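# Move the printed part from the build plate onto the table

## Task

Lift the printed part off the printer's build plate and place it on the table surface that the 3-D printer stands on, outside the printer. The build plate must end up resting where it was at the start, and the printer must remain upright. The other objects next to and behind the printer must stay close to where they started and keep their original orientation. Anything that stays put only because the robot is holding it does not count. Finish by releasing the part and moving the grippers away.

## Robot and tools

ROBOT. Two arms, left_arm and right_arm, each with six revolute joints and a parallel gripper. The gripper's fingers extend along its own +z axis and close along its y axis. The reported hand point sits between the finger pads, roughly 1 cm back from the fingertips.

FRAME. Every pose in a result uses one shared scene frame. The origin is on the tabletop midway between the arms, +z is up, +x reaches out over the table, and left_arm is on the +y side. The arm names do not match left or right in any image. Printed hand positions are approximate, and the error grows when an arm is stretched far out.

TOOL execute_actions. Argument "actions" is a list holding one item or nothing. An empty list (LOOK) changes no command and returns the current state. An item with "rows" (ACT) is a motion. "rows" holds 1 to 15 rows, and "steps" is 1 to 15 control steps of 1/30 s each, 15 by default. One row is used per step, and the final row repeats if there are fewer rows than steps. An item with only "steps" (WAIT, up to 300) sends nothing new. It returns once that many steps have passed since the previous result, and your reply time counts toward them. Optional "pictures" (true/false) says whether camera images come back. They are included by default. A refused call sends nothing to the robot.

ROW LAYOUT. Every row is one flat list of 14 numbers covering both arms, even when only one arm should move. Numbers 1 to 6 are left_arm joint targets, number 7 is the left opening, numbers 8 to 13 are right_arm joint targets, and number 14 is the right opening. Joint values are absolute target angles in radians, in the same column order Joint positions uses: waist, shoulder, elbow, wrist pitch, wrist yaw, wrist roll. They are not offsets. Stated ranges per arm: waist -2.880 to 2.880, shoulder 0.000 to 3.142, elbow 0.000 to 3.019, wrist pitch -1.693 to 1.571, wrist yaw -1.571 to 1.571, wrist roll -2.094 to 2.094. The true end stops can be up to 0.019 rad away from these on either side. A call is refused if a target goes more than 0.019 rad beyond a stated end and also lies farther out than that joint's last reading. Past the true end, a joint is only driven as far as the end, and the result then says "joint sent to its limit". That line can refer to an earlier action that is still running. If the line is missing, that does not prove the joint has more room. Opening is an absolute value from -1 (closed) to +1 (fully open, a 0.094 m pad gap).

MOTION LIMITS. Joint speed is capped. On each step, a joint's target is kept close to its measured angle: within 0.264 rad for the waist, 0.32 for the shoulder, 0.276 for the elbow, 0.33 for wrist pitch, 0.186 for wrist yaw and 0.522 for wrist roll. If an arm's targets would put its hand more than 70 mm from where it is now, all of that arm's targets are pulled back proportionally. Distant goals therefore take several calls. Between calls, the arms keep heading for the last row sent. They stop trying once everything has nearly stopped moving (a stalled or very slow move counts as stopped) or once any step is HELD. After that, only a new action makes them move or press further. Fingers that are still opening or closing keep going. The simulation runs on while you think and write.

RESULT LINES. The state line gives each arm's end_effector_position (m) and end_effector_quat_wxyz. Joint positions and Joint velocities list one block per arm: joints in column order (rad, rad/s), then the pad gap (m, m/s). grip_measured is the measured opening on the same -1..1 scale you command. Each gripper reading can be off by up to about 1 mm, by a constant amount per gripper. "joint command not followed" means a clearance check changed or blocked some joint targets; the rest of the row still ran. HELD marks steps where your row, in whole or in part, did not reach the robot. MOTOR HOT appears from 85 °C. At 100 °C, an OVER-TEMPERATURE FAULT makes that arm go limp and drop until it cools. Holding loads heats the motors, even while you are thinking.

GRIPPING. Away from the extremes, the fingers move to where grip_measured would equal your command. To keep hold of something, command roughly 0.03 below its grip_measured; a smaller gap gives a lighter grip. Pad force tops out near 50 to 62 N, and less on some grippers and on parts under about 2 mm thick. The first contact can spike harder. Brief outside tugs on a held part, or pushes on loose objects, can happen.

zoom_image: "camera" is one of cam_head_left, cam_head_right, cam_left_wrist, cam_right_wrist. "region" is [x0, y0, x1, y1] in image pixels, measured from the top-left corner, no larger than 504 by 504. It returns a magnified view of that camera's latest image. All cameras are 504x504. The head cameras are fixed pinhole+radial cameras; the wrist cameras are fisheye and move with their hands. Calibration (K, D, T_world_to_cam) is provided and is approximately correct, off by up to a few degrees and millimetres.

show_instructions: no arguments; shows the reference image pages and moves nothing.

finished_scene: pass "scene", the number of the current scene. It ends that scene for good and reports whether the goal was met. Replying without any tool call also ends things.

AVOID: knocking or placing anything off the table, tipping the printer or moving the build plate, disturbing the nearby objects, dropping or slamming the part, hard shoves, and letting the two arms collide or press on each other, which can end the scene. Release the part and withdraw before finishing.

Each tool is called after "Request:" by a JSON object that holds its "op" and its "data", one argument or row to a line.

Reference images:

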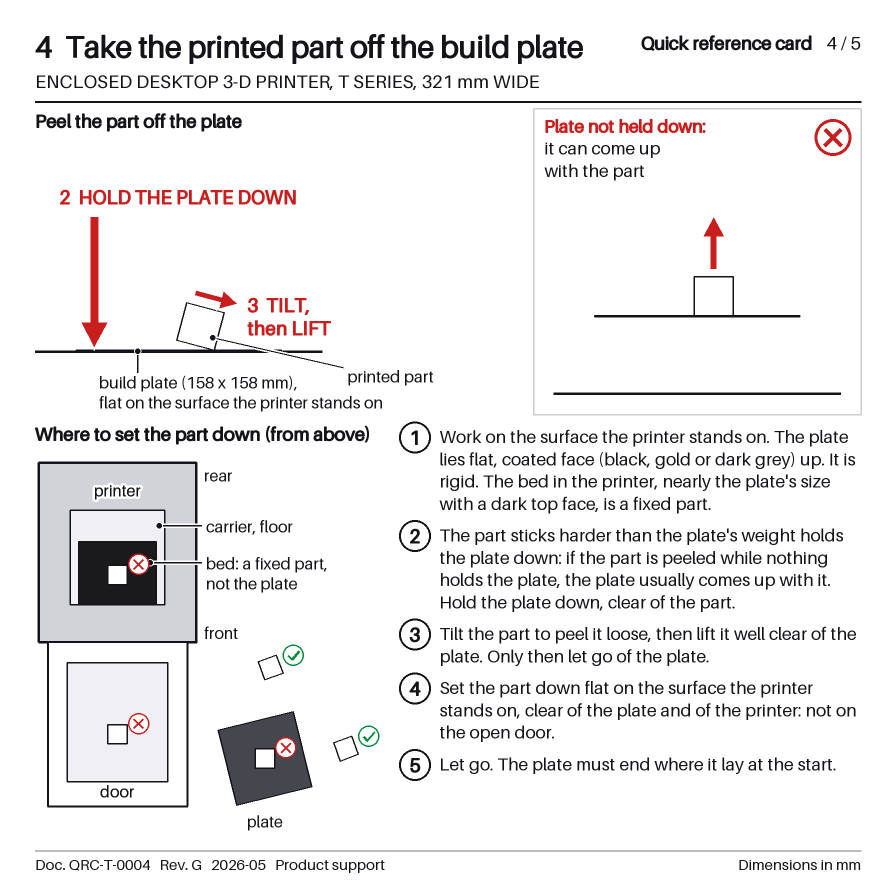

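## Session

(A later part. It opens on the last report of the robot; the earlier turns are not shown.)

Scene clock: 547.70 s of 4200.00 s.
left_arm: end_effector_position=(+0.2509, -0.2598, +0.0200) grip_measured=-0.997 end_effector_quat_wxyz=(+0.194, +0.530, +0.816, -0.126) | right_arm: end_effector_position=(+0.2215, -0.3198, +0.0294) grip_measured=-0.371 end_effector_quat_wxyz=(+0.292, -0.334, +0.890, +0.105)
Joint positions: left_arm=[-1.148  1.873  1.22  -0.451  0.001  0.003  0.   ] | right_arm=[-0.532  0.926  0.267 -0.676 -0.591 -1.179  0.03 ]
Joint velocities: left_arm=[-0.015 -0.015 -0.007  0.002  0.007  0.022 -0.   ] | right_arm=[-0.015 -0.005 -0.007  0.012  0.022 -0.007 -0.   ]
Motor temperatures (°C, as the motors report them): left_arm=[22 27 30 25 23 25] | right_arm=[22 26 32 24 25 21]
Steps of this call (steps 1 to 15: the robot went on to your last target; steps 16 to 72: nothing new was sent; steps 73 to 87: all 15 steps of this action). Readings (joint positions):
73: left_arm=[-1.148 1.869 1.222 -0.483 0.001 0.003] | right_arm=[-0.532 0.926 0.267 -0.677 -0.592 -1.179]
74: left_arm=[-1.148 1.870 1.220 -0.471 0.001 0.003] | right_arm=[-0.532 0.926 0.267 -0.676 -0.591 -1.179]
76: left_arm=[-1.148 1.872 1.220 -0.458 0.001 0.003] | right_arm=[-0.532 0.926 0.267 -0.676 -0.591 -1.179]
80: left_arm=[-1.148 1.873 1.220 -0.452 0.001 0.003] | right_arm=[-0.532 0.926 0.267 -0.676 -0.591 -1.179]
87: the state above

Request:
{"op": "execute_actions", "data": {
  "actions": [
    {"rows": [[-1.1407,1.9305,1.1972,-0.4427,0,0,-1, -0.5655,1.057,0.345,-0.771,-0.6367,-1.229,-0.45]], "steps": 15}
  ]
}}

Scene clock: 552.23 s of 4200.00 s.
left_arm: end_effector_position=(+0.2519, -0.2604, +0.0198) grip_measured=-0.997 end_effector_quat_wxyz=(+0.196, +0.528, +0.816, -0.126) | right_arm: end_effector_position=(+0.2204, -0.3178, +0.0286) grip_measured=-0.371 end_effector_quat_wxyz=(+0.272, -0.319, +0.893, +0.166)
Joint positions: left_arm=[-1.148  1.875  1.22  -0.446  0.     0.001  0.   ] | right_arm=[-0.563  1.046  0.322 -0.758 -0.643 -1.219  0.03 ]
Joint velocities: left_arm=[-0.005  0.005  0.012 -0.007 -0.007 -0.081 -0.   ] | right_arm=[-0.005 -0.015 -0.022  0.002  0.037  0.051  0.   ]
Motor temperatures (°C, as the motors report them): left_arm=[22 27 30 25 23 25] | right_arm=[22 26 32 24 25 21]
Steps of this call (steps 1 to 15: the robot went on to your last target; steps 16 to 90: nothing new was sent; then 1.03 s passed at rest; steps 91 to 105: all 15 steps of this action). Readings (joint positions):
91: left_arm=[-1.148 1.873 1.220 -0.451 0.001 0.003] | right_arm=[-0.536 0.934 0.270 -0.689 -0.602 -1.185]
92: left_arm=[-1.148 1.874 1.220 -0.451 0.001 0.003] | right_arm=[-0.545 0.958 0.278 -0.712 -0.618 -1.193]
94: left_arm=[-1.148 1.874 1.220 -0.449 0.001 0.003] | right_arm=[-0.560 1.014 0.304 -0.740 -0.638 -1.204]
98: left_arm=[-1.148 1.875 1.220 -0.446 0.000 0.001] | right_arm=[-0.563 1.046 0.322 -0.758 -0.643 -1.215]
105: the state above
camera_calibration (this result's frames):
cam_left_wrist: T_world_to_cam=[[-0.909863, -0.414475, -0.0189681, 0.126409], [-0.412203, 0.897772, 0.155223, 0.340642], [-0.0473072, 0.149051, -0.987697, 0.192531], [0, 0, 0, 1]] pos_world=[0.264537, -0.282123, 0.139684]
cam_right_wrist: T_world_to_cam=[[0.666739, -0.735735, -0.118966, -0.378163], [-0.741882, -0.67043, -0.0116299, -0.0397411], [-0.0712021, 0.0960131, -0.99283, 0.199156], [0, 0, 0, 1]] pos_world=[0.236833, -0.323993, 0.152277]

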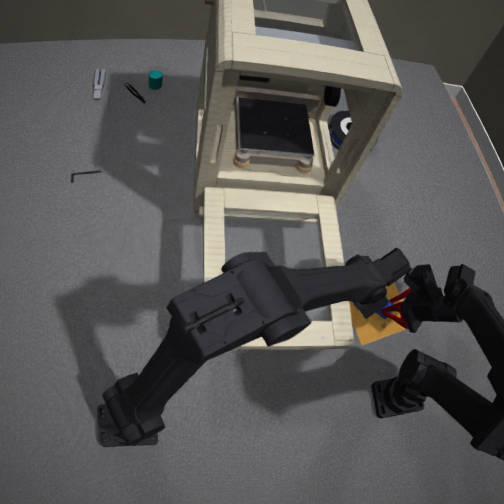

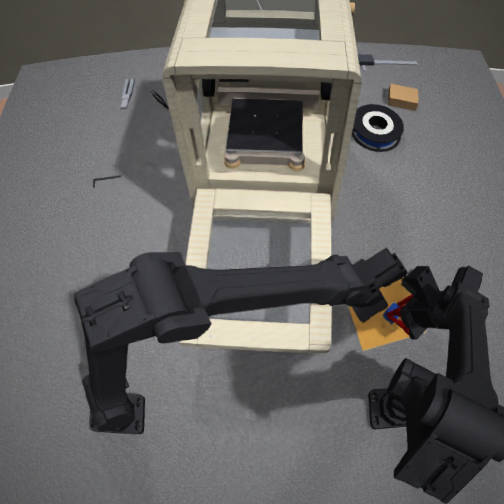

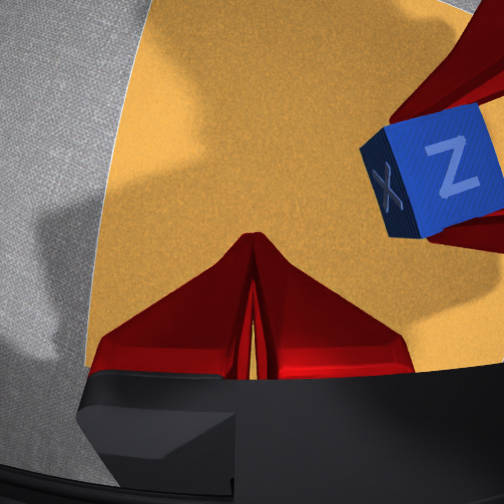

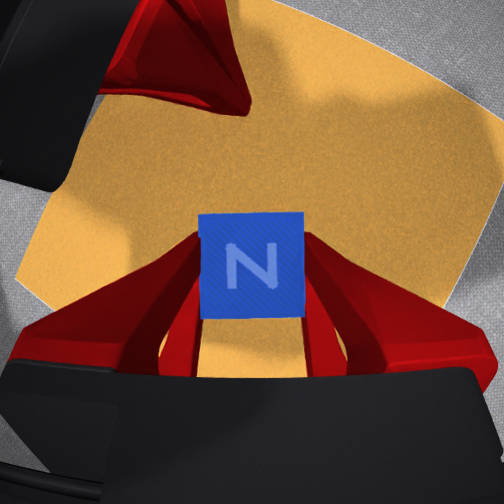

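Request:
{"op": "execute_actions", "data": {
  "actions": [
    {"rows": [[-1.1407,1.9305,1.1972,-0.4427,0,0,-1, -0.6039,1.1803,0.4235,-0.8822,-0.6767,-1.2575,-0.45]], "steps": 15}
  ]
}}

Scene clock: 555.37 s of 4200.00 s.
left_arm: end_effector_position=(+0.2520, -0.2609, +0.0199) grip_measured=-0.997 end_effector_quat_wxyz=(+0.196, +0.528, +0.816, -0.127) | right_arm: end_effector_position=(+0.2185, -0.3183, +0.0294) grip_measured=-0.371 end_effector_quat_wxyz=(+0.241, -0.284, +0.898, +0.236)
Joint positions: left_arm=[-1.148  1.875  1.22  -0.444  0.001  0.001  0.   ] | right_arm=[-0.599  1.177  0.391 -0.873 -0.683 -1.243  0.03 ]
Joint velocities: left_arm=[-0.005  0.005  0.042 -0.002  0.022 -0.051  0.001] | right_arm=[-0.015 -0.005  0.012 -0.002  0.022 -0.022  0.001]
Motor temperatures (°C, as the motors report them): left_arm=[22 27 30 25 23 25] | right_arm=[22 26 31 24 25 21]
Steps of this call (steps 1 to 15: the robot went on to your last target; steps 16 to 79: nothing new was sent; steps 80 to 94: all 15 steps of this action). Readings (joint positions):
80: left_arm=[-1.148 1.875 1.220 -0.446 0.000 0.001] | right_arm=[-0.567 1.054 0.329 -0.776 -0.651 -1.224]
81: left_arm=[-1.148 1.875 1.220 -0.446 0.000 0.001] | right_arm=[-0.577 1.079 0.341 -0.811 -0.659 -1.229]
83: left_arm=[-1.148 1.875 1.220 -0.446 0.001 0.001] | right_arm=[-0.595 1.140 0.370 -0.849 -0.677 -1.235]
87: left_arm=[-1.148 1.875 1.220 -0.444 0.001 0.001] | right_arm=[-0.599 1.177 0.391 -0.873 -0.683 -1.239]
94: the state above
camera_calibration (this result's frames):
cam_left_wrist: T_world_to_cam=[[-0.910003, -0.414198, -0.0182805, 0.126371], [-0.411917, 0.898226, 0.153344, 0.341175], [-0.0470945, 0.147073, -0.988004, 0.19207], [0, 0, 0, 1]] pos_world=[0.264579, -0.282358, 0.139759]
cam_right_wrist: T_world_to_cam=[[0.631456, -0.721889, -0.283089, -0.360268], [-0.754163, -0.656641, -0.00776899, -0.0345523], [-0.18028, 0.218401, -0.959062, 0.261661], [0, 0, 0, 1]] pos_world=[0.248607, -0.339909, 0.148693]

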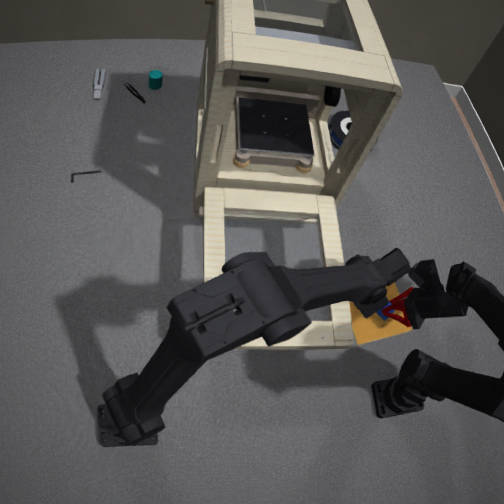

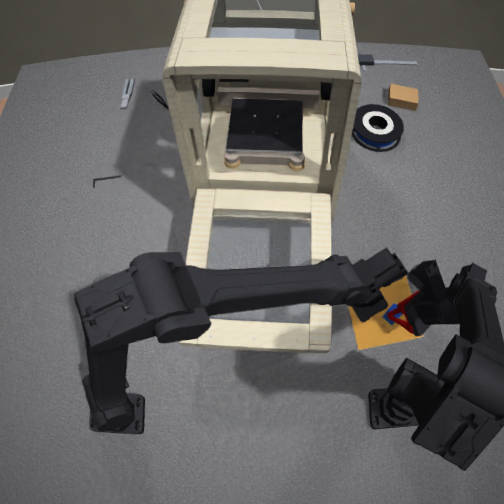

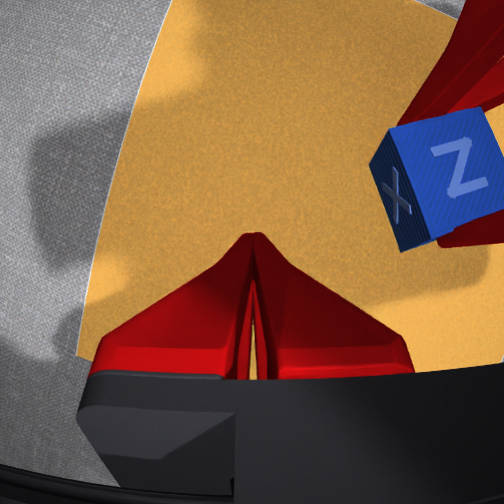

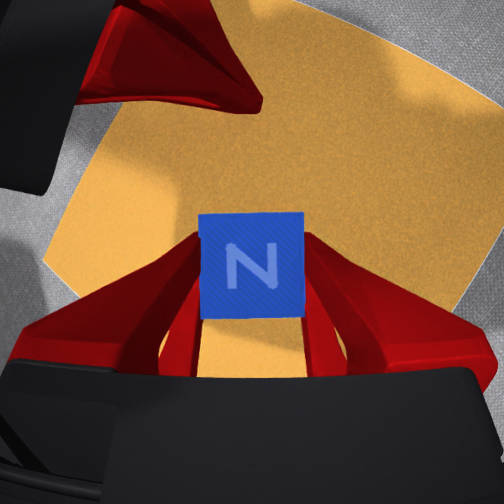

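Request:
{"op": "execute_actions", "data": {
  "actions": [
    {"rows": [[-1.1407,1.9305,1.1972,-0.4427,0,0,-1, -0.6039,1.1194,0.4525,-0.9721,-0.6767,-1.2575,-0.45]], "steps": 15}
  ]
}}

Scene clock: 577.20 s of 4200.00 s.
left_arm: end_effector_position=(+0.2519, -0.2612, +0.0198) grip_measured=-0.997 end_effector_quat_wxyz=(+0.196, +0.528, +0.816, -0.128) | right_arm: end_effector_position=(+0.2125, -0.3158, +0.0420) grip_measured=-0.371 end_effector_quat_wxyz=(+0.231, -0.281, +0.900, +0.241)
Joint positions: left_arm=[-1.148  1.875  1.22  -0.443  0.002  0.001  0.   ] | right_arm=[-0.599  1.129  0.405 -0.958 -0.674 -1.244  0.03 ]
Joint velocities: left_arm=[ 0.005 -0.005  0.007 -0.002 -0.007 -0.022 -0.001] | right_arm=[-0.005 -0.005  0.007 -0.007  0.022 -0.066  0.001]
Motor temperatures (°C, as the motors report them): left_arm=[22 27 29 25 23 25] | right_arm=[22 26 32 24 24 21]
Steps of this call (steps 1 to 15: the robot went on to your last target; steps 16 to 90: nothing new was sent; then 18.33 s passed at rest; steps 91 to 105: all 15 steps of this action). Readings (joint positions):
91: left_arm=[-1.148 1.875 1.220 -0.444 0.001 0.001] | right_arm=[-0.599 1.175 0.394 -0.886 -0.679 -1.243]
92: left_arm=[-1.148 1.875 1.220 -0.444 0.001 0.001] | right_arm=[-0.599 1.169 0.397 -0.910 -0.674 -1.243]
94: left_arm=[-1.148 1.875 1.220 -0.443 0.002 0.001] | right_arm=[-0.599 1.150 0.399 -0.941 -0.674 -1.244]
98: left_arm=[-1.148 1.875 1.220 -0.443 0.002 0.001] | right_arm=[-0.599 1.129 0.404 -0.957 -0.674 -1.244]
105: the state above
camera_calibration (this result's frames):
cam_left_wrist: T_world_to_cam=[[-0.910227, -0.413749, -0.0172575, 0.126325], [-0.411379, 0.898664, 0.152219, 0.341471], [-0.0474718, 0.145653, -0.988196, 0.191791], [0, 0, 0, 1]] pos_world=[0.264564, -0.282536, 0.139729]
cam_right_wrist: T_world_to_cam=[[0.626071, -0.719479, -0.300641, -0.348474], [-0.752969, -0.658021, 0.00672091, -0.0385927], [-0.202664, 0.222166, -0.953714, 0.277822], [0, 0, 0, 1]] pos_world=[0.245414, -0.337837, 0.160456]

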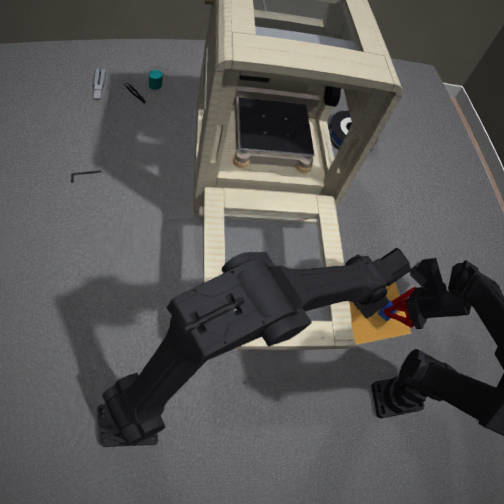

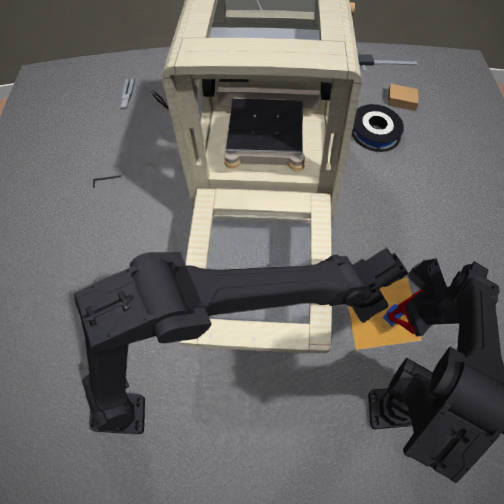

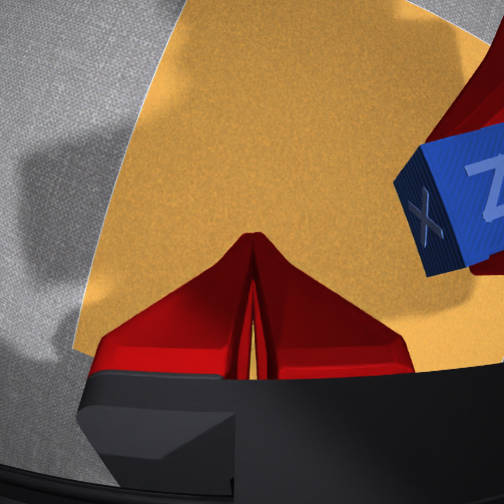

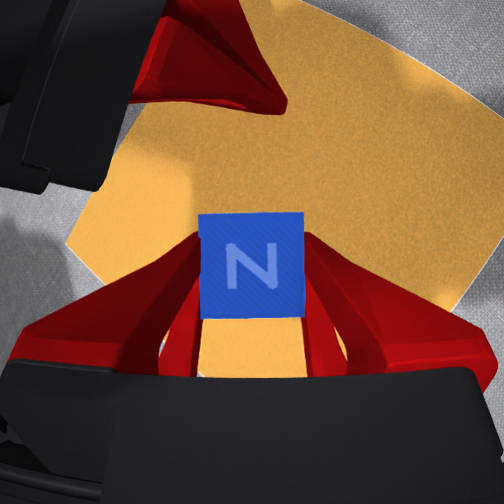

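Request:
{"op": "execute_actions", "data": {
  "actions": [
    {"rows": [[-1.1407,1.9305,1.1972,-0.4427,0,0,-1, -0.527,0.9342,0.2662,-0.66,-0.5967,-1.2,-0.45]], "steps": 15}
  ]
}}

Scene clock: 617.63 s of 4200.00 s.
left_arm: end_effector_position=(+0.2522, -0.2611, +0.0198) grip_measured=-0.997 end_effector_quat_wxyz=(+0.196, +0.526, +0.817, -0.128) | right_arm: end_effector_position=(+0.2225, -0.3183, +0.0313) grip_measured=-0.372 end_effector_quat_wxyz=(+0.298, -0.352, +0.882, +0.101)
Joint positions: left_arm=[-1.147  1.875  1.22  -0.443  0.002 -0.003  0.   ] | right_arm=[-0.529  0.921  0.268 -0.678 -0.6   -1.214  0.03 ]
Joint velocities: left_arm=[-0.005 -0.015  0.012  0.012 -0.051  0.037 -0.   ] | right_arm=[-0.015 -0.015  0.017  0.017  0.037  0.007  0.   ]
Motor temperatures (°C, as the motors report them): left_arm=[22 27 29 25 23 25] | right_arm=[22 26 32 24 25 21]
Steps of this call (steps 1 to 15: the robot went on to your last target; steps 16 to 90: nothing new was sent; then 36.93 s passed at rest; steps 91 to 105: all 15 steps of this action). Readings (joint positions):
91: left_arm=[-1.148 1.875 1.220 -0.443 0.002 0.001] | right_arm=[-0.592 1.115 0.389 -0.908 -0.643 -1.239]
92: left_arm=[-1.148 1.875 1.220 -0.443 0.002 0.001] | right_arm=[-0.575 1.078 0.354 -0.811 -0.614 -1.233]
94: left_arm=[-1.147 1.875 1.220 -0.443 0.002 -0.003] | right_arm=[-0.546 0.980 0.299 -0.722 -0.605 -1.224]
98: left_arm=[-1.147 1.875 1.220 -0.443 0.002 -0.003] | right_arm=[-0.529 0.913 0.268 -0.688 -0.601 -1.219]
105: the state above
camera_calibration (this result's frames):
cam_left_wrist: T_world_to_cam=[[-0.908467, -0.417661, -0.0156849, 0.125129], [-0.415012, 0.896988, 0.152239, 0.341952], [-0.0495152, 0.144814, -0.988219, 0.192083], [0, 0, 0, 1]] pos_world=[0.265101, -0.282281, 0.139724]
cam_right_wrist: T_world_to_cam=[[0.688061, -0.724853, 0.034064, -0.38571], [-0.724954, -0.6887, -0.0115829, -0.0480858], [0.0318558, -0.016725, -0.999353, 0.143397], [0, 0, 0, 1]] pos_world=[0.225964, -0.310302, 0.155886]

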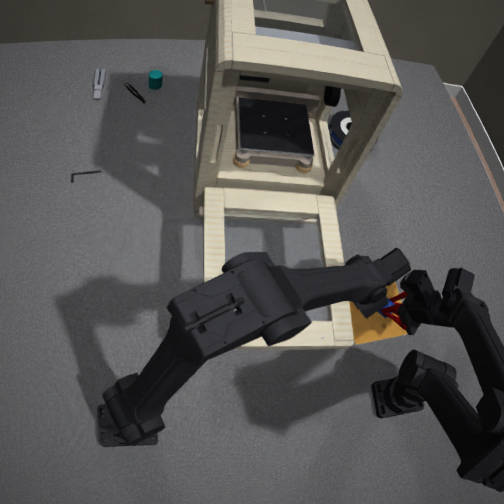

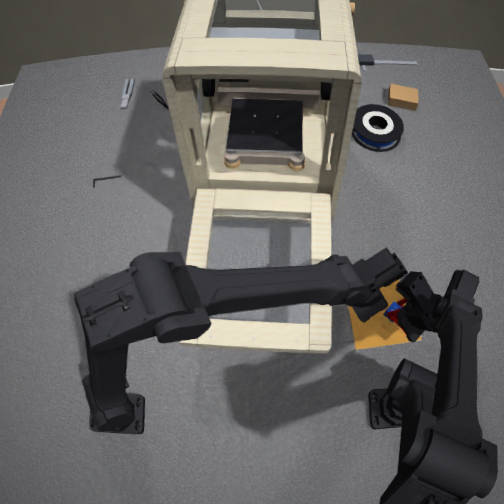

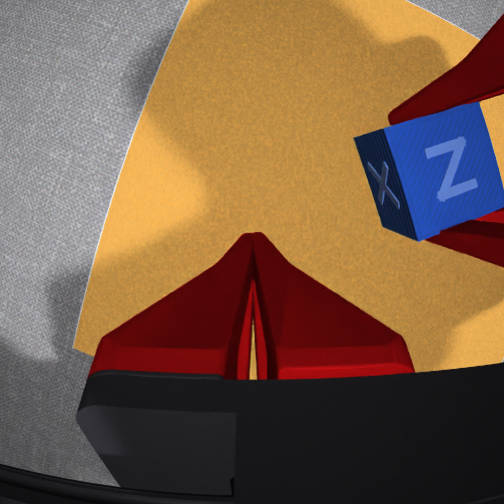

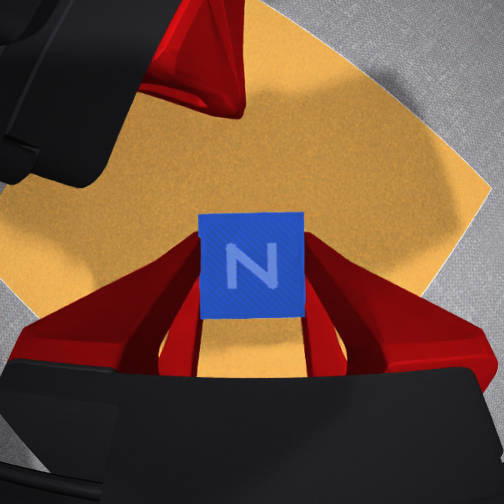

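Request:
{"op": "execute_actions", "data": {
  "actions": [
    {"rows": [[-1.1407,1.9305,1.1972,-0.4427,0,0,-1, -0.527,0.8209,0.3315,-0.85,-0.5967,-1.2,-0.45]], "steps": 15}
  ]
}}

Scene clock: 621.83 s of 4200.00 s.
left_arm: end_effector_position=(+0.2522, -0.2611, +0.0198) grip_measured=-0.997 end_effector_quat_wxyz=(+0.196, +0.526, +0.817, -0.128) | right_arm: end_effector_position=(+0.2052, -0.3086, +0.0445) grip_measured=-0.372 end_effector_quat_wxyz=(+0.283, -0.345, +0.887, +0.118)
Joint positions: left_arm=[-1.147  1.875  1.22  -0.443  0.002 -0.003  0.   ] | right_arm=[-0.529  0.82   0.277 -0.836 -0.597 -1.213  0.03 ]
Joint velocities: left_arm=[ 0.005 -0.005 -0.012 -0.017 -0.051 -0.007 -0.001] | right_arm=[ 0.005  0.005  0.012  0.012 -0.022 -0.007  0.001]
Motor temperatures (°C, as the motors report them): left_arm=[22 27 29 25 23 25] | right_arm=[22 26 32 24 25 21]
Steps of this call (steps 1 to 15: the robot went on to your last target; steps 16 to 90: nothing new was sent; then 0.70 s passed at rest; steps 91 to 105: all 15 steps of this action). Readings (joint positions):
91: left_arm=[-1.147 1.875 1.220 -0.443 0.002 -0.003] | right_arm=[-0.529 0.915 0.271 -0.705 -0.598 -1.213]
92: left_arm=[-1.147 1.875 1.220 -0.443 0.002 -0.003] | right_arm=[-0.529 0.898 0.276 -0.755 -0.597 -1.213]
94: left_arm=[-1.147 1.875 1.220 -0.443 0.002 -0.003] | right_arm=[-0.529 0.855 0.277 -0.811 -0.597 -1.213]
98: left_arm=[-1.147 1.875 1.220 -0.443 0.002 -0.003] | right_arm=[-0.529 0.820 0.277 -0.833 -0.597 -1.213]
105: the state above
camera_calibration (this result's frames):
cam_left_wrist: T_world_to_cam=[[-0.908467, -0.417661, -0.0156849, 0.125129], [-0.415012, 0.896988, 0.152239, 0.341952], [-0.0495152, 0.144814, -0.988219, 0.192083], [0, 0, 0, 1]] pos_world=[0.265101, -0.282281, 0.139724]
cam_right_wrist: T_world_to_cam=[[0.687241, -0.726349, -0.0107951, -0.365625], [-0.726357, -0.687307, 0.00388017, -0.053748], [-0.0102379, 0.00517448, -0.999934, 0.172673], [0, 0, 0, 1]] pos_world=[0.214, -0.303406, 0.168923]

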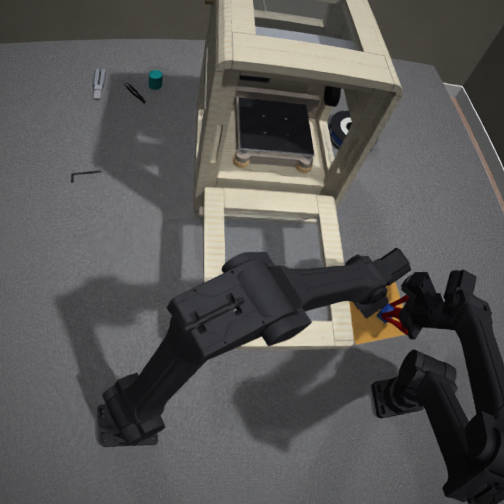

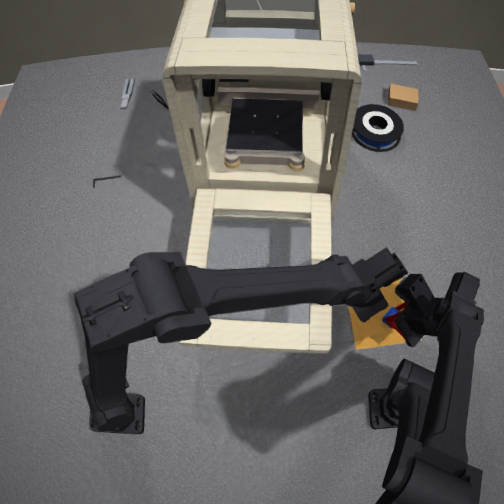

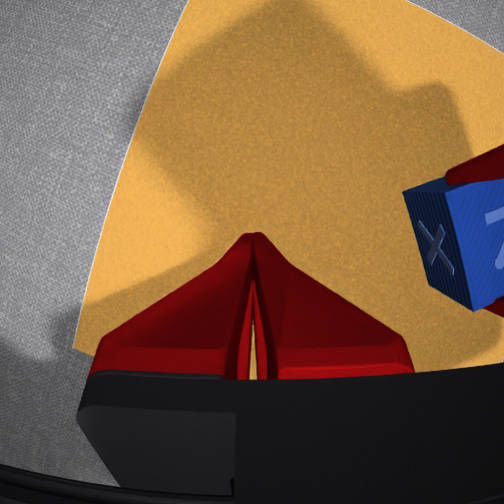

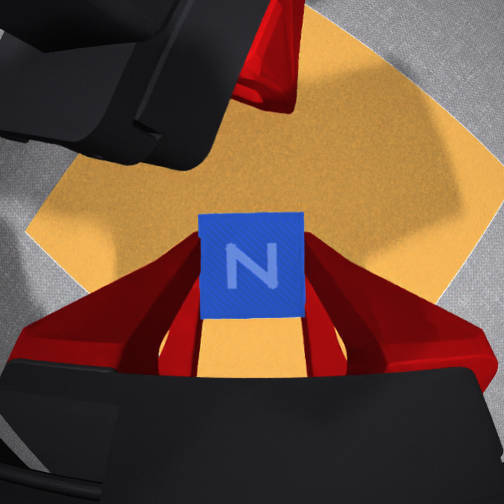

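Request:
{"op": "execute_actions", "data": {
  "actions": [
    {"rows": [[-1.1407,1.9305,1.1972,-0.4427,0,0,-1, -0.527,0.9342,0.2662,-0.66,-0.5967,-1.2,-0.45]], "steps": 15}
  ],
  "pictures": false
}}

Request:
{"op": "execute_actions", "data": {
  "actions": [
    {"rows": [[-1.1407,1.9305,1.1972,-0.4427,0,0,-1, -0.6596,0.9689,0.2566,-0.6738,-0.7472,-1.3029,-0.45]], "steps": 15}
  ]
}}

Scene clock: 627.90 s of 4200.00 s.
left_arm: end_effector_position=(+0.2522, -0.2611, +0.0198) grip_measured=-0.997 end_effector_quat_wxyz=(+0.196, +0.526, +0.817, -0.128) | right_arm: end_effector_position=(+0.2223, -0.3186, +0.0294) grip_measured=-0.372 end_effector_quat_wxyz=(+0.293, -0.349, +0.884, +0.106)
Joint positions: left_arm=[-1.147  1.875  1.22  -0.443  0.002 -0.003  0.   ] | right_arm=[-0.529  0.938  0.272 -0.678 -0.598 -1.213  0.03 ]
Joint velocities: left_arm=[-0.015 -0.015  0.002 -0.032 -0.051  0.022  0.   ] | right_arm=[-0.015 -0.005 -0.017 -0.002 -0.022 -0.051  0.   ]
Motor temperatures (°C, as the motors report them): left_arm=[22 27 29 25 23 25] | right_arm=[22 26 33 24 24 21]
Steps of this call (steps 1 to 15: the robot went on to your last target; steps 16 to 90: nothing new was sent; then 2.57 s passed at rest; steps 91 to 105: all 15 steps of this action). Readings (joint positions):
91: left_arm=[-1.147 1.875 1.220 -0.443 0.002 -0.003] | right_arm=[-0.529 0.826 0.275 -0.811 -0.598 -1.213]
92: left_arm=[-1.147 1.875 1.220 -0.443 0.002 -0.003] | right_arm=[-0.529 0.847 0.272 -0.762 -0.598 -1.213]
94: left_arm=[-1.147 1.875 1.220 -0.443 0.002 -0.003] | right_arm=[-0.529 0.900 0.272 -0.701 -0.598 -1.213]
98: left_arm=[-1.147 1.875 1.220 -0.443 0.002 -0.003] | right_arm=[-0.529 0.938 0.272 -0.681 -0.598 -1.213]
105: the state above

Scene clock: 628.40 s of 4200.00 s.
left_arm: end_effector_position=(+0.2522, -0.2611, +0.0198) grip_measured=-0.997 end_effector_quat_wxyz=(+0.196, +0.526, +0.817, -0.128) | right_arm: end_effector_position=(+0.2245, -0.3286, +0.0398) grip_measured=-0.371 end_effector_quat_wxyz=(+0.352, -0.319, +0.871, +0.124)
Joint positions: left_arm=[-1.147  1.875  1.22  -0.443  0.002 -0.003  0.   ] | right_arm=[-0.664  0.956  0.267 -0.678 -0.743 -1.286  0.03 ]
Joint velocities: left_arm=[ 0.005 -0.005 -0.002 -0.007  0.022 -0.022 -0.001] | right_arm=[-0.015 -0.005 -0.002 -0.012 -0.022  0.007  0.   ]
Motor temperatures (°C, as the motors report them): left_arm=[22 27 29 25 23 25] | right_arm=[22 26 33 24 24 21]
Steps of this call (steps 1 to 15: all 15 steps of this action). Readings (joint positions):
1: left_arm=[-1.147 1.875 1.220 -0.443 0.002 -0.003] | right_arm=[-0.544 0.940 0.270 -0.678 -0.664 -1.224]
2: left_arm=[-1.147 1.875 1.220 -0.443 0.002 -0.003] | right_arm=[-0.577 0.943 0.268 -0.678 -0.718 -1.238]
4: left_arm=[-1.147 1.875 1.220 -0.443 0.002 -0.003] | right_arm=[-0.640 0.951 0.267 -0.678 -0.738 -1.256]
8: left_arm=[-1.147 1.875 1.220 -0.443 0.002 -0.003] | right_arm=[-0.664 0.956 0.267 -0.678 -0.742 -1.276]
15: the state above
camera_calibration (this result's frames):
cam_left_wrist: T_world_to_cam=[[-0.908467, -0.417661, -0.0156849, 0.125129], [-0.415012, 0.896988, 0.152239, 0.341952], [-0.0495152, 0.144814, -0.988219, 0.192083], [0, 0, 0, 1]] pos_world=[0.265101, -0.282281, 0.139724]
cam_right_wrist: T_world_to_cam=[[0.650571, -0.759337, 0.0128479, -0.396925], [-0.751152, -0.645868, -0.136473, -0.0287037], [0.111927, 0.0791347, -0.99056, 0.164844], [0, 0, 0, 1]] pos_world=[0.218217, -0.332984, 0.164471]

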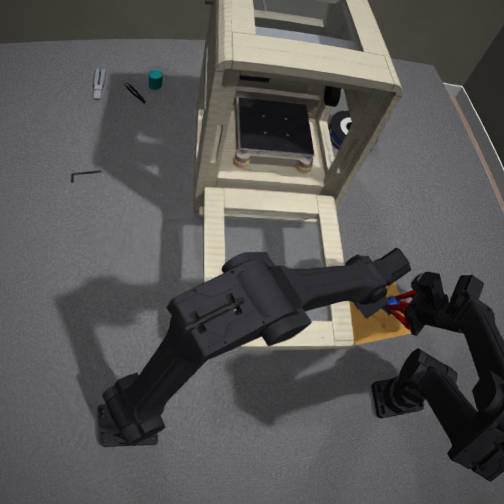

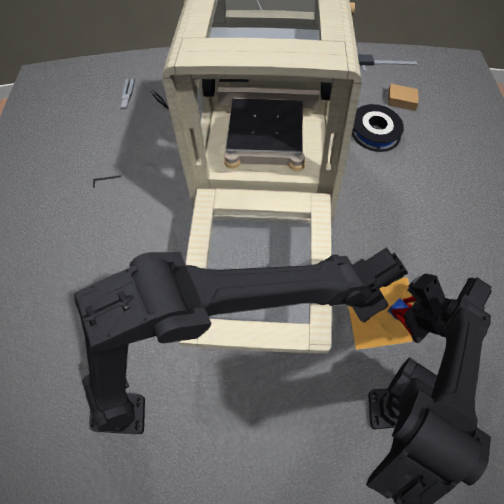

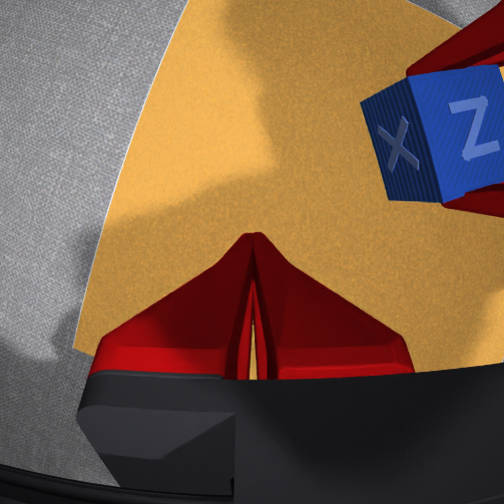

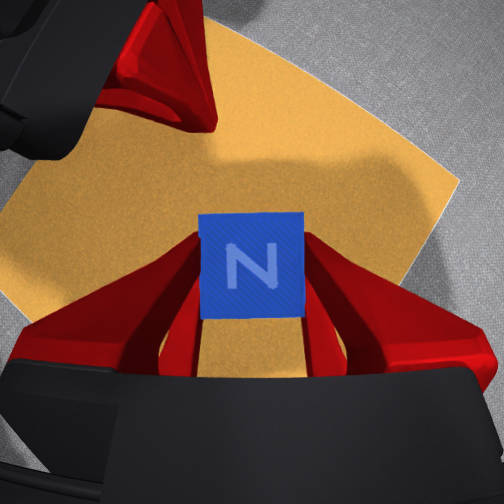

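Request:
{"op": "execute_actions", "data": {
  "actions": [
    {"rows": [[-1.1407,1.9305,1.1972,-0.4427,0,0,-1, -0.6596,0.7845,0.3699,-0.9715,-0.7472,-1.3029,-0.45]], "steps": 15}
  ]
}}

Scene clock: 633.60 s of 4200.00 s.
left_arm: end_effector_position=(+0.2522, -0.2611, +0.0198) grip_measured=-0.997 end_effector_quat_wxyz=(+0.196, +0.526, +0.817, -0.128) | right_arm: end_effector_position=(+0.2082, -0.3156, +0.0786) grip_measured=-0.371 end_effector_quat_wxyz=(+0.342, -0.314, +0.874, +0.141)
Joint positions: left_arm=[-1.147  1.875  1.22  -0.443  0.002 -0.003  0.   ] | right_arm=[-0.664  0.772  0.32  -0.957 -0.744 -1.29   0.03 ]
Joint velocities: left_arm=[ 0.005  0.015  0.007  0.002 -0.051  0.022 -0.   ] | right_arm=[-0.005 -0.005 -0.007 -0.007 -0.066 -0.007 -0.   ]
Motor temperatures (°C, as the motors report them): left_arm=[22 27 29 25 23 25] | right_arm=[22 26 32 24 25 21]
Steps of this call (steps 1 to 15: the robot went on to your last target; steps 16 to 90: nothing new was sent; then 1.70 s passed at rest; steps 91 to 105: all 15 steps of this action). Readings (joint positions):
91: left_arm=[-1.147 1.875 1.220 -0.443 0.002 -0.003] | right_arm=[-0.664 0.946 0.276 -0.727 -0.740 -1.290]
92: left_arm=[-1.147 1.875 1.220 -0.443 0.002 -0.003] | right_arm=[-0.664 0.916 0.288 -0.817 -0.741 -1.290]
94: left_arm=[-1.147 1.875 1.220 -0.443 0.002 -0.003] | right_arm=[-0.664 0.836 0.303 -0.913 -0.743 -1.290]
98: left_arm=[-1.147 1.875 1.220 -0.443 0.002 -0.003] | right_arm=[-0.664 0.770 0.319 -0.952 -0.744 -1.290]
105: the state above
camera_calibration (this result's frames):
cam_left_wrist: T_world_to_cam=[[-0.908467, -0.417661, -0.0156849, 0.125129], [-0.415012, 0.896988, 0.152239, 0.341952], [-0.0495152, 0.144814, -0.988219, 0.192083], [0, 0, 0, 1]] pos_world=[0.265101, -0.282281, 0.139724]
cam_right_wrist: T_world_to_cam=[[0.652669, -0.757186, -0.026335, -0.373609], [-0.753278, -0.64479, -0.129684, -0.0270123], [0.0812145, 0.104478, -0.991206, 0.218537], [0, 0, 0, 1]] pos_world=[0.205747, -0.323141, 0.203273]

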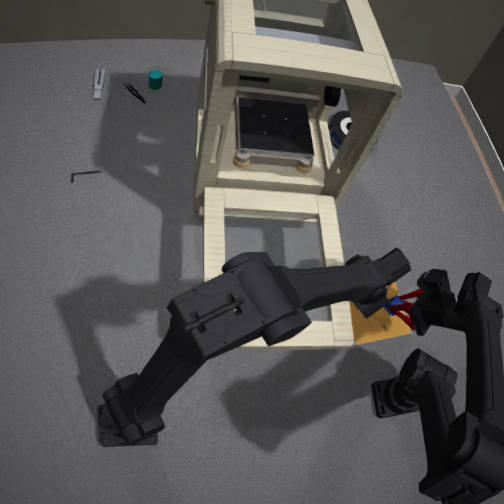

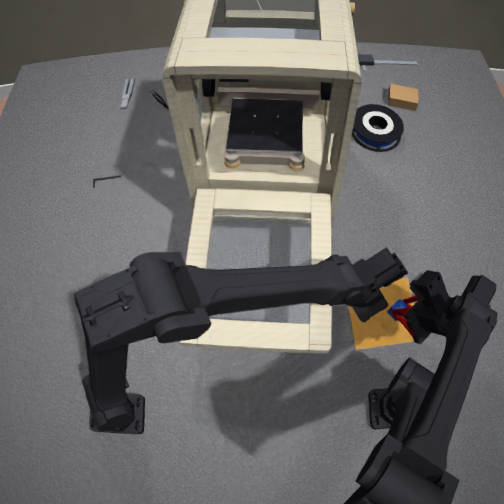

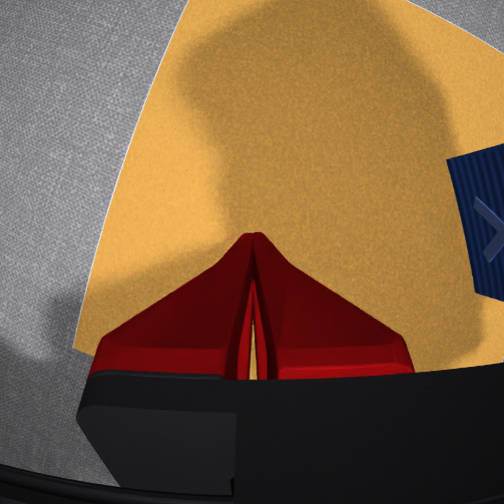

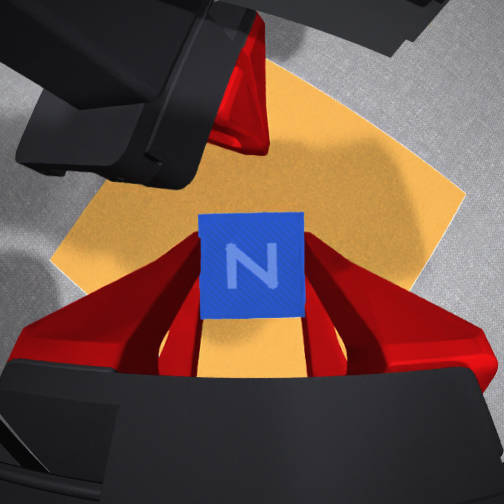

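Request:
{"op": "execute_actions", "data": {
  "actions": []
}}

Scene clock: 659.07 s of 4200.00 s.
left_arm: end_effector_position=(+0.2522, -0.2611, +0.0198) grip_measured=-0.997 end_effector_quat_wxyz=(+0.196, +0.526, +0.817, -0.128) | right_arm: end_effector_position=(+0.2082, -0.3156, +0.0786) grip_measured=-0.371 end_effector_quat_wxyz=(+0.342, -0.314, +0.874, +0.141)
Joint positions: left_arm=[-1.147  1.875  1.22  -0.443  0.002 -0.003  0.   ] | right_arm=[-0.664  0.772  0.32  -0.957 -0.744 -1.29   0.03 ]
Joint velocities: left_arm=[ 0.015 -0.005  0.007  0.002 -0.066 -0.066  0.   ] | right_arm=[ 0.005  0.005  0.007 -0.012  0.022 -0.066 -0.   ]
Motor temperatures (°C, as the motors report them): left_arm=[22 27 29 25 23 25] | right_arm=[22 26 34 24 25 21]
Steps of this call (steps 1 to 15: the robot went on to your last target; steps 16 to 90: nothing new was sent; then 22.47 s passed at rest). Readings (joint positions):
1: left_arm=[-1.147 1.875 1.220 -0.443 0.002 -0.003] | right_arm=[-0.664 0.772 0.320 -0.957 -0.744 -1.290]
2: left_arm=[-1.147 1.875 1.220 -0.443 0.002 -0.003] | right_arm=[-0.664 0.772 0.320 -0.957 -0.744 -1.290]
4: left_arm=[-1.147 1.875 1.220 -0.443 0.002 -0.003] | right_arm=[-0.664 0.772 0.320 -0.957 -0.744 -1.290]
8: left_arm=[-1.147 1.875 1.220 -0.443 0.002 -0.003] | right_arm=[-0.664 0.772 0.320 -0.957 -0.744 -1.290]
90: the state above
All arms were judged still, so your last target was given up. Only a new action makes them travel on or press farther. Fingers that are still opening or closing keep moving.
camera_calibration (this result's frames):
cam_left_wrist: T_world_to_cam=[[-0.908467, -0.417661, -0.0156849, 0.125129], [-0.415012, 0.896988, 0.152239, 0.341952], [-0.0495152, 0.144814, -0.988219, 0.192083], [0, 0, 0, 1]] pos_world=[0.265101, -0.282281, 0.139724]
cam_right_wrist: T_world_to_cam=[[0.652669, -0.757186, -0.026335, -0.373609], [-0.753278, -0.64479, -0.129684, -0.0270123], [0.0812145, 0.104478, -0.991206, 0.218537], [0, 0, 0, 1]] pos_world=[0.205747, -0.323141, 0.203273]

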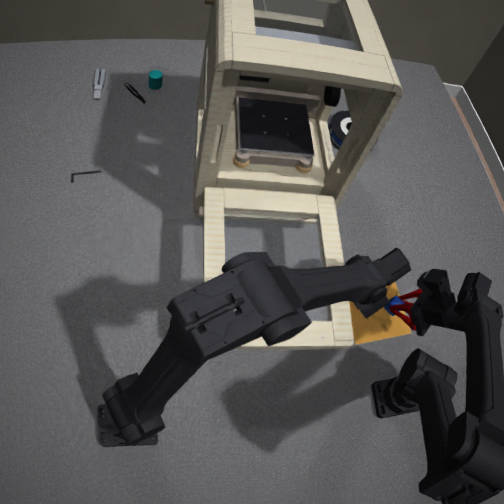

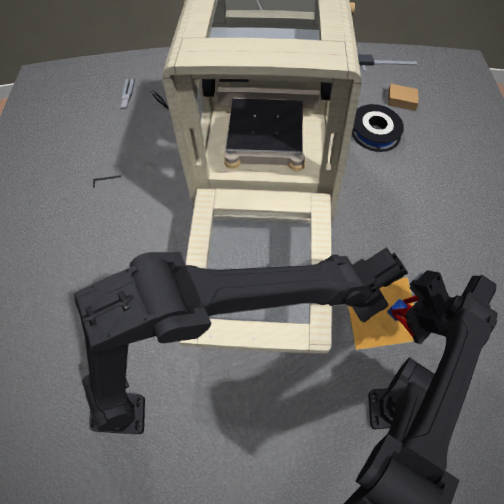

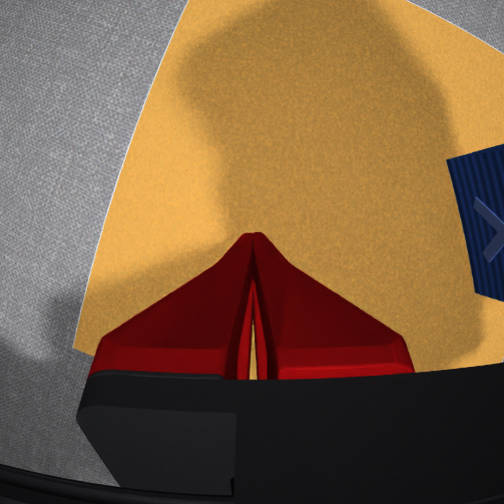

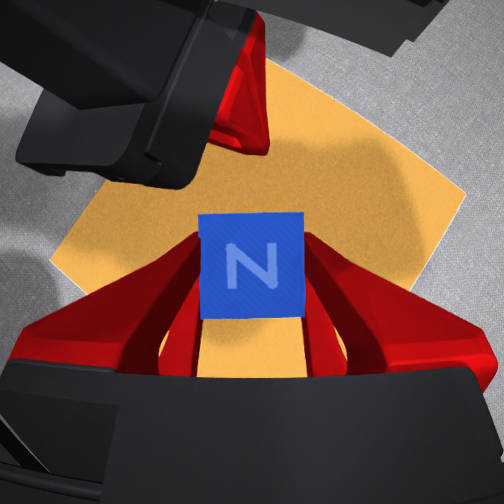

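Request:
{"op": "execute_actions", "data": {
  "actions": [
    {"rows": [[-1.1407, 1.9305, 1.1972, -0.4427, 0, 0, -1, -0.7328, 0.6289, 0.3476, -0.6561, 0, 0, -0.45]], "steps": 15}
  ],
  "pictures": false
}}

Scene clock: 686.00 s of 4200.00 s.
left_arm: end_effector_position=(+0.2522, -0.2611, +0.0198) grip_measured=-0.997 end_effector_quat_wxyz=(+0.196, +0.526, +0.817, -0.128) | right_arm: end_effector_position=(+0.1899, -0.4707, +0.0888) grip_measured=-0.370 end_effector_quat_wxyz=(+0.267, +0.286, +0.912, -0.120)
Joint positions: left_arm=[-1.147  1.875  1.22  -0.443  0.002 -0.003  0.   ] | right_arm=[-0.733  0.619  0.319 -0.676 -0.004 -0.124  0.03 ]
Joint velocities: left_arm=[ 0.005 -0.015  0.007  0.012 -0.007 -0.037 -0.   ] | right_arm=[-0.005  0.015  0.007  0.002 -0.081  0.652  0.   ]
Motor temperatures (°C, as the motors report them): left_arm=[22 27 29 25 23 25] | right_arm=[22 26 34 24 25 21]
Steps of this call (steps 1 to 90: nothing new was sent; then 23.43 s passed at rest; steps 91 to 105: all 15 steps of this action). Readings (joint positions):
91: left_arm=[-1.147 1.875 1.220 -0.443 0.002 -0.003] | right_arm=[-0.666 0.762 0.319 -0.915 -0.669 -1.219]
92: left_arm=[-1.147 1.875 1.220 -0.443 0.002 -0.003] | right_arm=[-0.680 0.738 0.314 -0.833 -0.563 -1.121]
94: left_arm=[-1.147 1.875 1.220 -0.443 0.002 -0.003] | right_arm=[-0.714 0.676 0.317 -0.724 -0.365 -0.927]
98: left_arm=[-1.147 1.875 1.220 -0.443 0.002 -0.003] | right_arm=[-0.733 0.619 0.319 -0.676 -0.028 -0.538]
105: the state above

Request:
{"op": "execute_actions", "data": {
  "actions": [
    {"rows": [[-1.1407, 1.8315, 1.2412, -0.5857, 0, 0, -1, -0.7328, 0.8195, 0.228, -0.30, 0, 0, -0.45]], "steps": 15}
  ],
  "pictures": true
}}

Scene clock: 692.63 s of 4200.00 s.
left_arm: end_effector_position=(+0.2415, -0.2375, +0.0215) grip_measured=-0.997 end_effector_quat_wxyz=(+0.152, +0.532, +0.827, -0.099) | right_arm: end_effector_position=(+0.2068, -0.4860, +0.0413) grip_measured=-0.370 end_effector_quat_wxyz=(+0.293, +0.334, +0.889, -0.113)
Joint positions: left_arm=[-1.147  1.852  1.225 -0.579  0.002 -0.003  0.   ] | right_arm=[-0.733  0.834  0.227 -0.323 -0.004 -0.013  0.03 ]
Joint velocities: left_arm=[ 0.005 -0.005  0.017 -0.017  0.007  0.051 -0.   ] | right_arm=[-0.005 -0.015  0.007  0.022 -0.051 -0.007  0.002]
Motor temperatures (°C, as the motors report them): left_arm=[22 27 29 25 23 25] | right_arm=[22 26 34 24 25 21]
Steps of this call (steps 1 to 30: the robot went on to your last target; steps 31 to 90: nothing new was sent; then 3.13 s passed at rest; steps 91 to 105: all 15 steps of this action). Readings (joint positions):
91: left_arm=[-1.147 1.872 1.223 -0.463 0.002 -0.003] | right_arm=[-0.733 0.631 0.306 -0.622 -0.004 -0.013]
92: left_arm=[-1.147 1.866 1.225 -0.502 0.002 -0.003] | right_arm=[-0.733 0.667 0.285 -0.511 -0.004 -0.013]
94: left_arm=[-1.147 1.856 1.225 -0.554 0.002 -0.003] | right_arm=[-0.733 0.763 0.258 -0.379 -0.004 -0.013]
98: left_arm=[-1.147 1.852 1.225 -0.577 0.002 -0.003] | right_arm=[-0.733 0.841 0.230 -0.335 -0.004 -0.013]
105: the state above
camera_calibration (this result's frames):
cam_left_wrist: T_world_to_cam=[[-0.909185, -0.41607, -0.0163903, 0.125912], [-0.405824, 0.87661, 0.258577, 0.306752], [-0.0932182, 0.241746, -0.965852, 0.222883], [0, 0, 0, 1]] pos_world=[0.259741, -0.270394, 0.138017]
cam_right_wrist: T_world_to_cam=[[-0.651947, -0.758219, 0.00833309, -0.23491], [-0.758256, 0.651848, -0.0118892, 0.483591], [0.00358269, -0.0140697, -0.999895, 0.158227], [0, 0, 0, 1]] pos_world=[0.21297, -0.491115, 0.165917]

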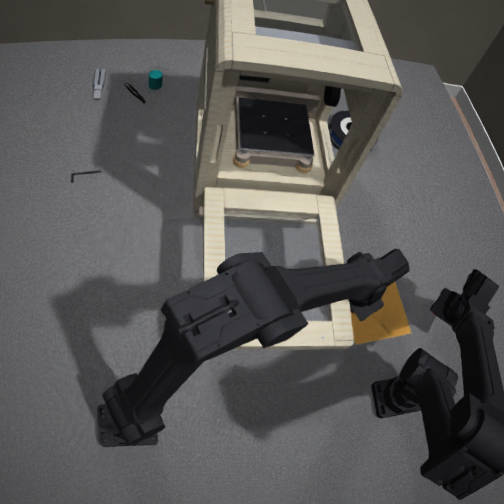

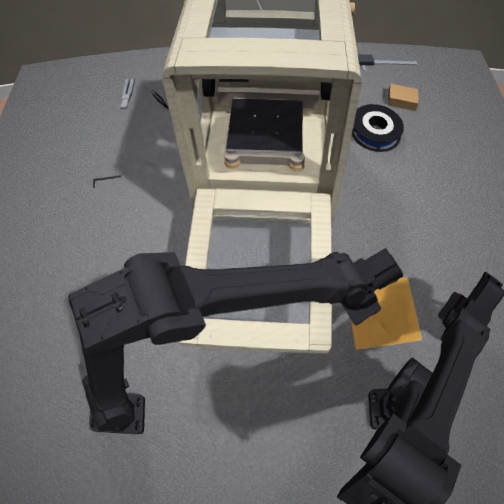

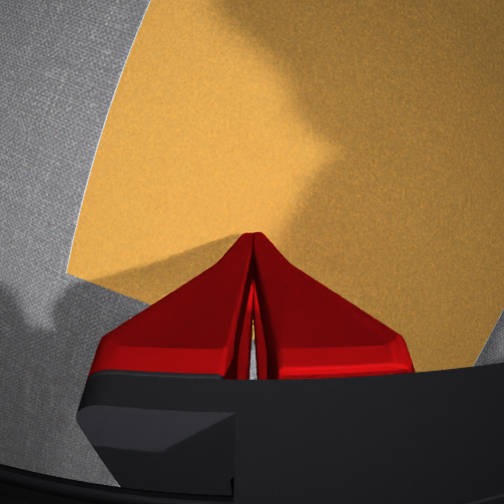

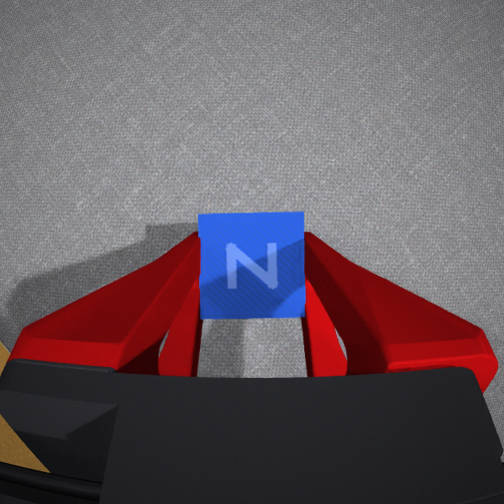

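Request:
{"op": "execute_actions", "data": {
  "actions": [
    {"rows": [[-1.1407, 1.76, 1.2412, -0.5857, 0, 0, -1, -0.7328, 0.87, 0.228, -0.30, 0, 0, -0.45]], "steps": 12}
  ],
  "pictures": false
}}

Scene clock: 697.87 s of 4200.00 s.
left_arm: end_effector_position=(+0.2441, -0.2433, +0.0692) grip_measured=-0.997 end_effector_quat_wxyz=(+0.185, +0.528, +0.820, -0.121) | right_arm: end_effector_position=(+0.2052, -0.4846, +0.0348) grip_measured=-0.370 end_effector_quat_wxyz=(+0.282, +0.335, +0.892, -0.109)
Joint positions: left_arm=[-1.147  1.768  1.225 -0.583  0.002 -0.003  0.   ] | right_arm=[-0.733  0.86   0.227 -0.322 -0.004 -0.013  0.03 ]
Joint velocities: left_arm=[-0.015 -0.015 -0.007  0.002 -0.022  0.007  0.   ] | right_arm=[-0.005 -0.005 -0.022  0.002 -0.007 -0.051  0.001]
Motor temperatures (°C, as the motors report them): left_arm=[22 27 30 25 23 25] | right_arm=[22 26 34 24 24 21]
Steps of this call (steps 1 to 15: the robot went on to your last target; steps 16 to 90: nothing new was sent; then 1.83 s passed at rest; steps 91 to 102: all 12 steps of this action). Readings (joint positions):
91: left_arm=[-1.147 1.849 1.225 -0.579 0.002 -0.003] | right_arm=[-0.733 0.836 0.227 -0.323 -0.004 -0.013]
92: left_arm=[-1.147 1.843 1.225 -0.582 0.002 -0.003] | right_arm=[-0.733 0.840 0.227 -0.323 -0.004 -0.013]
94: left_arm=[-1.147 1.824 1.225 -0.583 0.002 -0.003] | right_arm=[-0.733 0.852 0.227 -0.322 -0.004 -0.013]
98: left_arm=[-1.147 1.780 1.225 -0.583 0.002 -0.003] | right_arm=[-0.733 0.860 0.227 -0.322 -0.004 -0.013]
102: the state above


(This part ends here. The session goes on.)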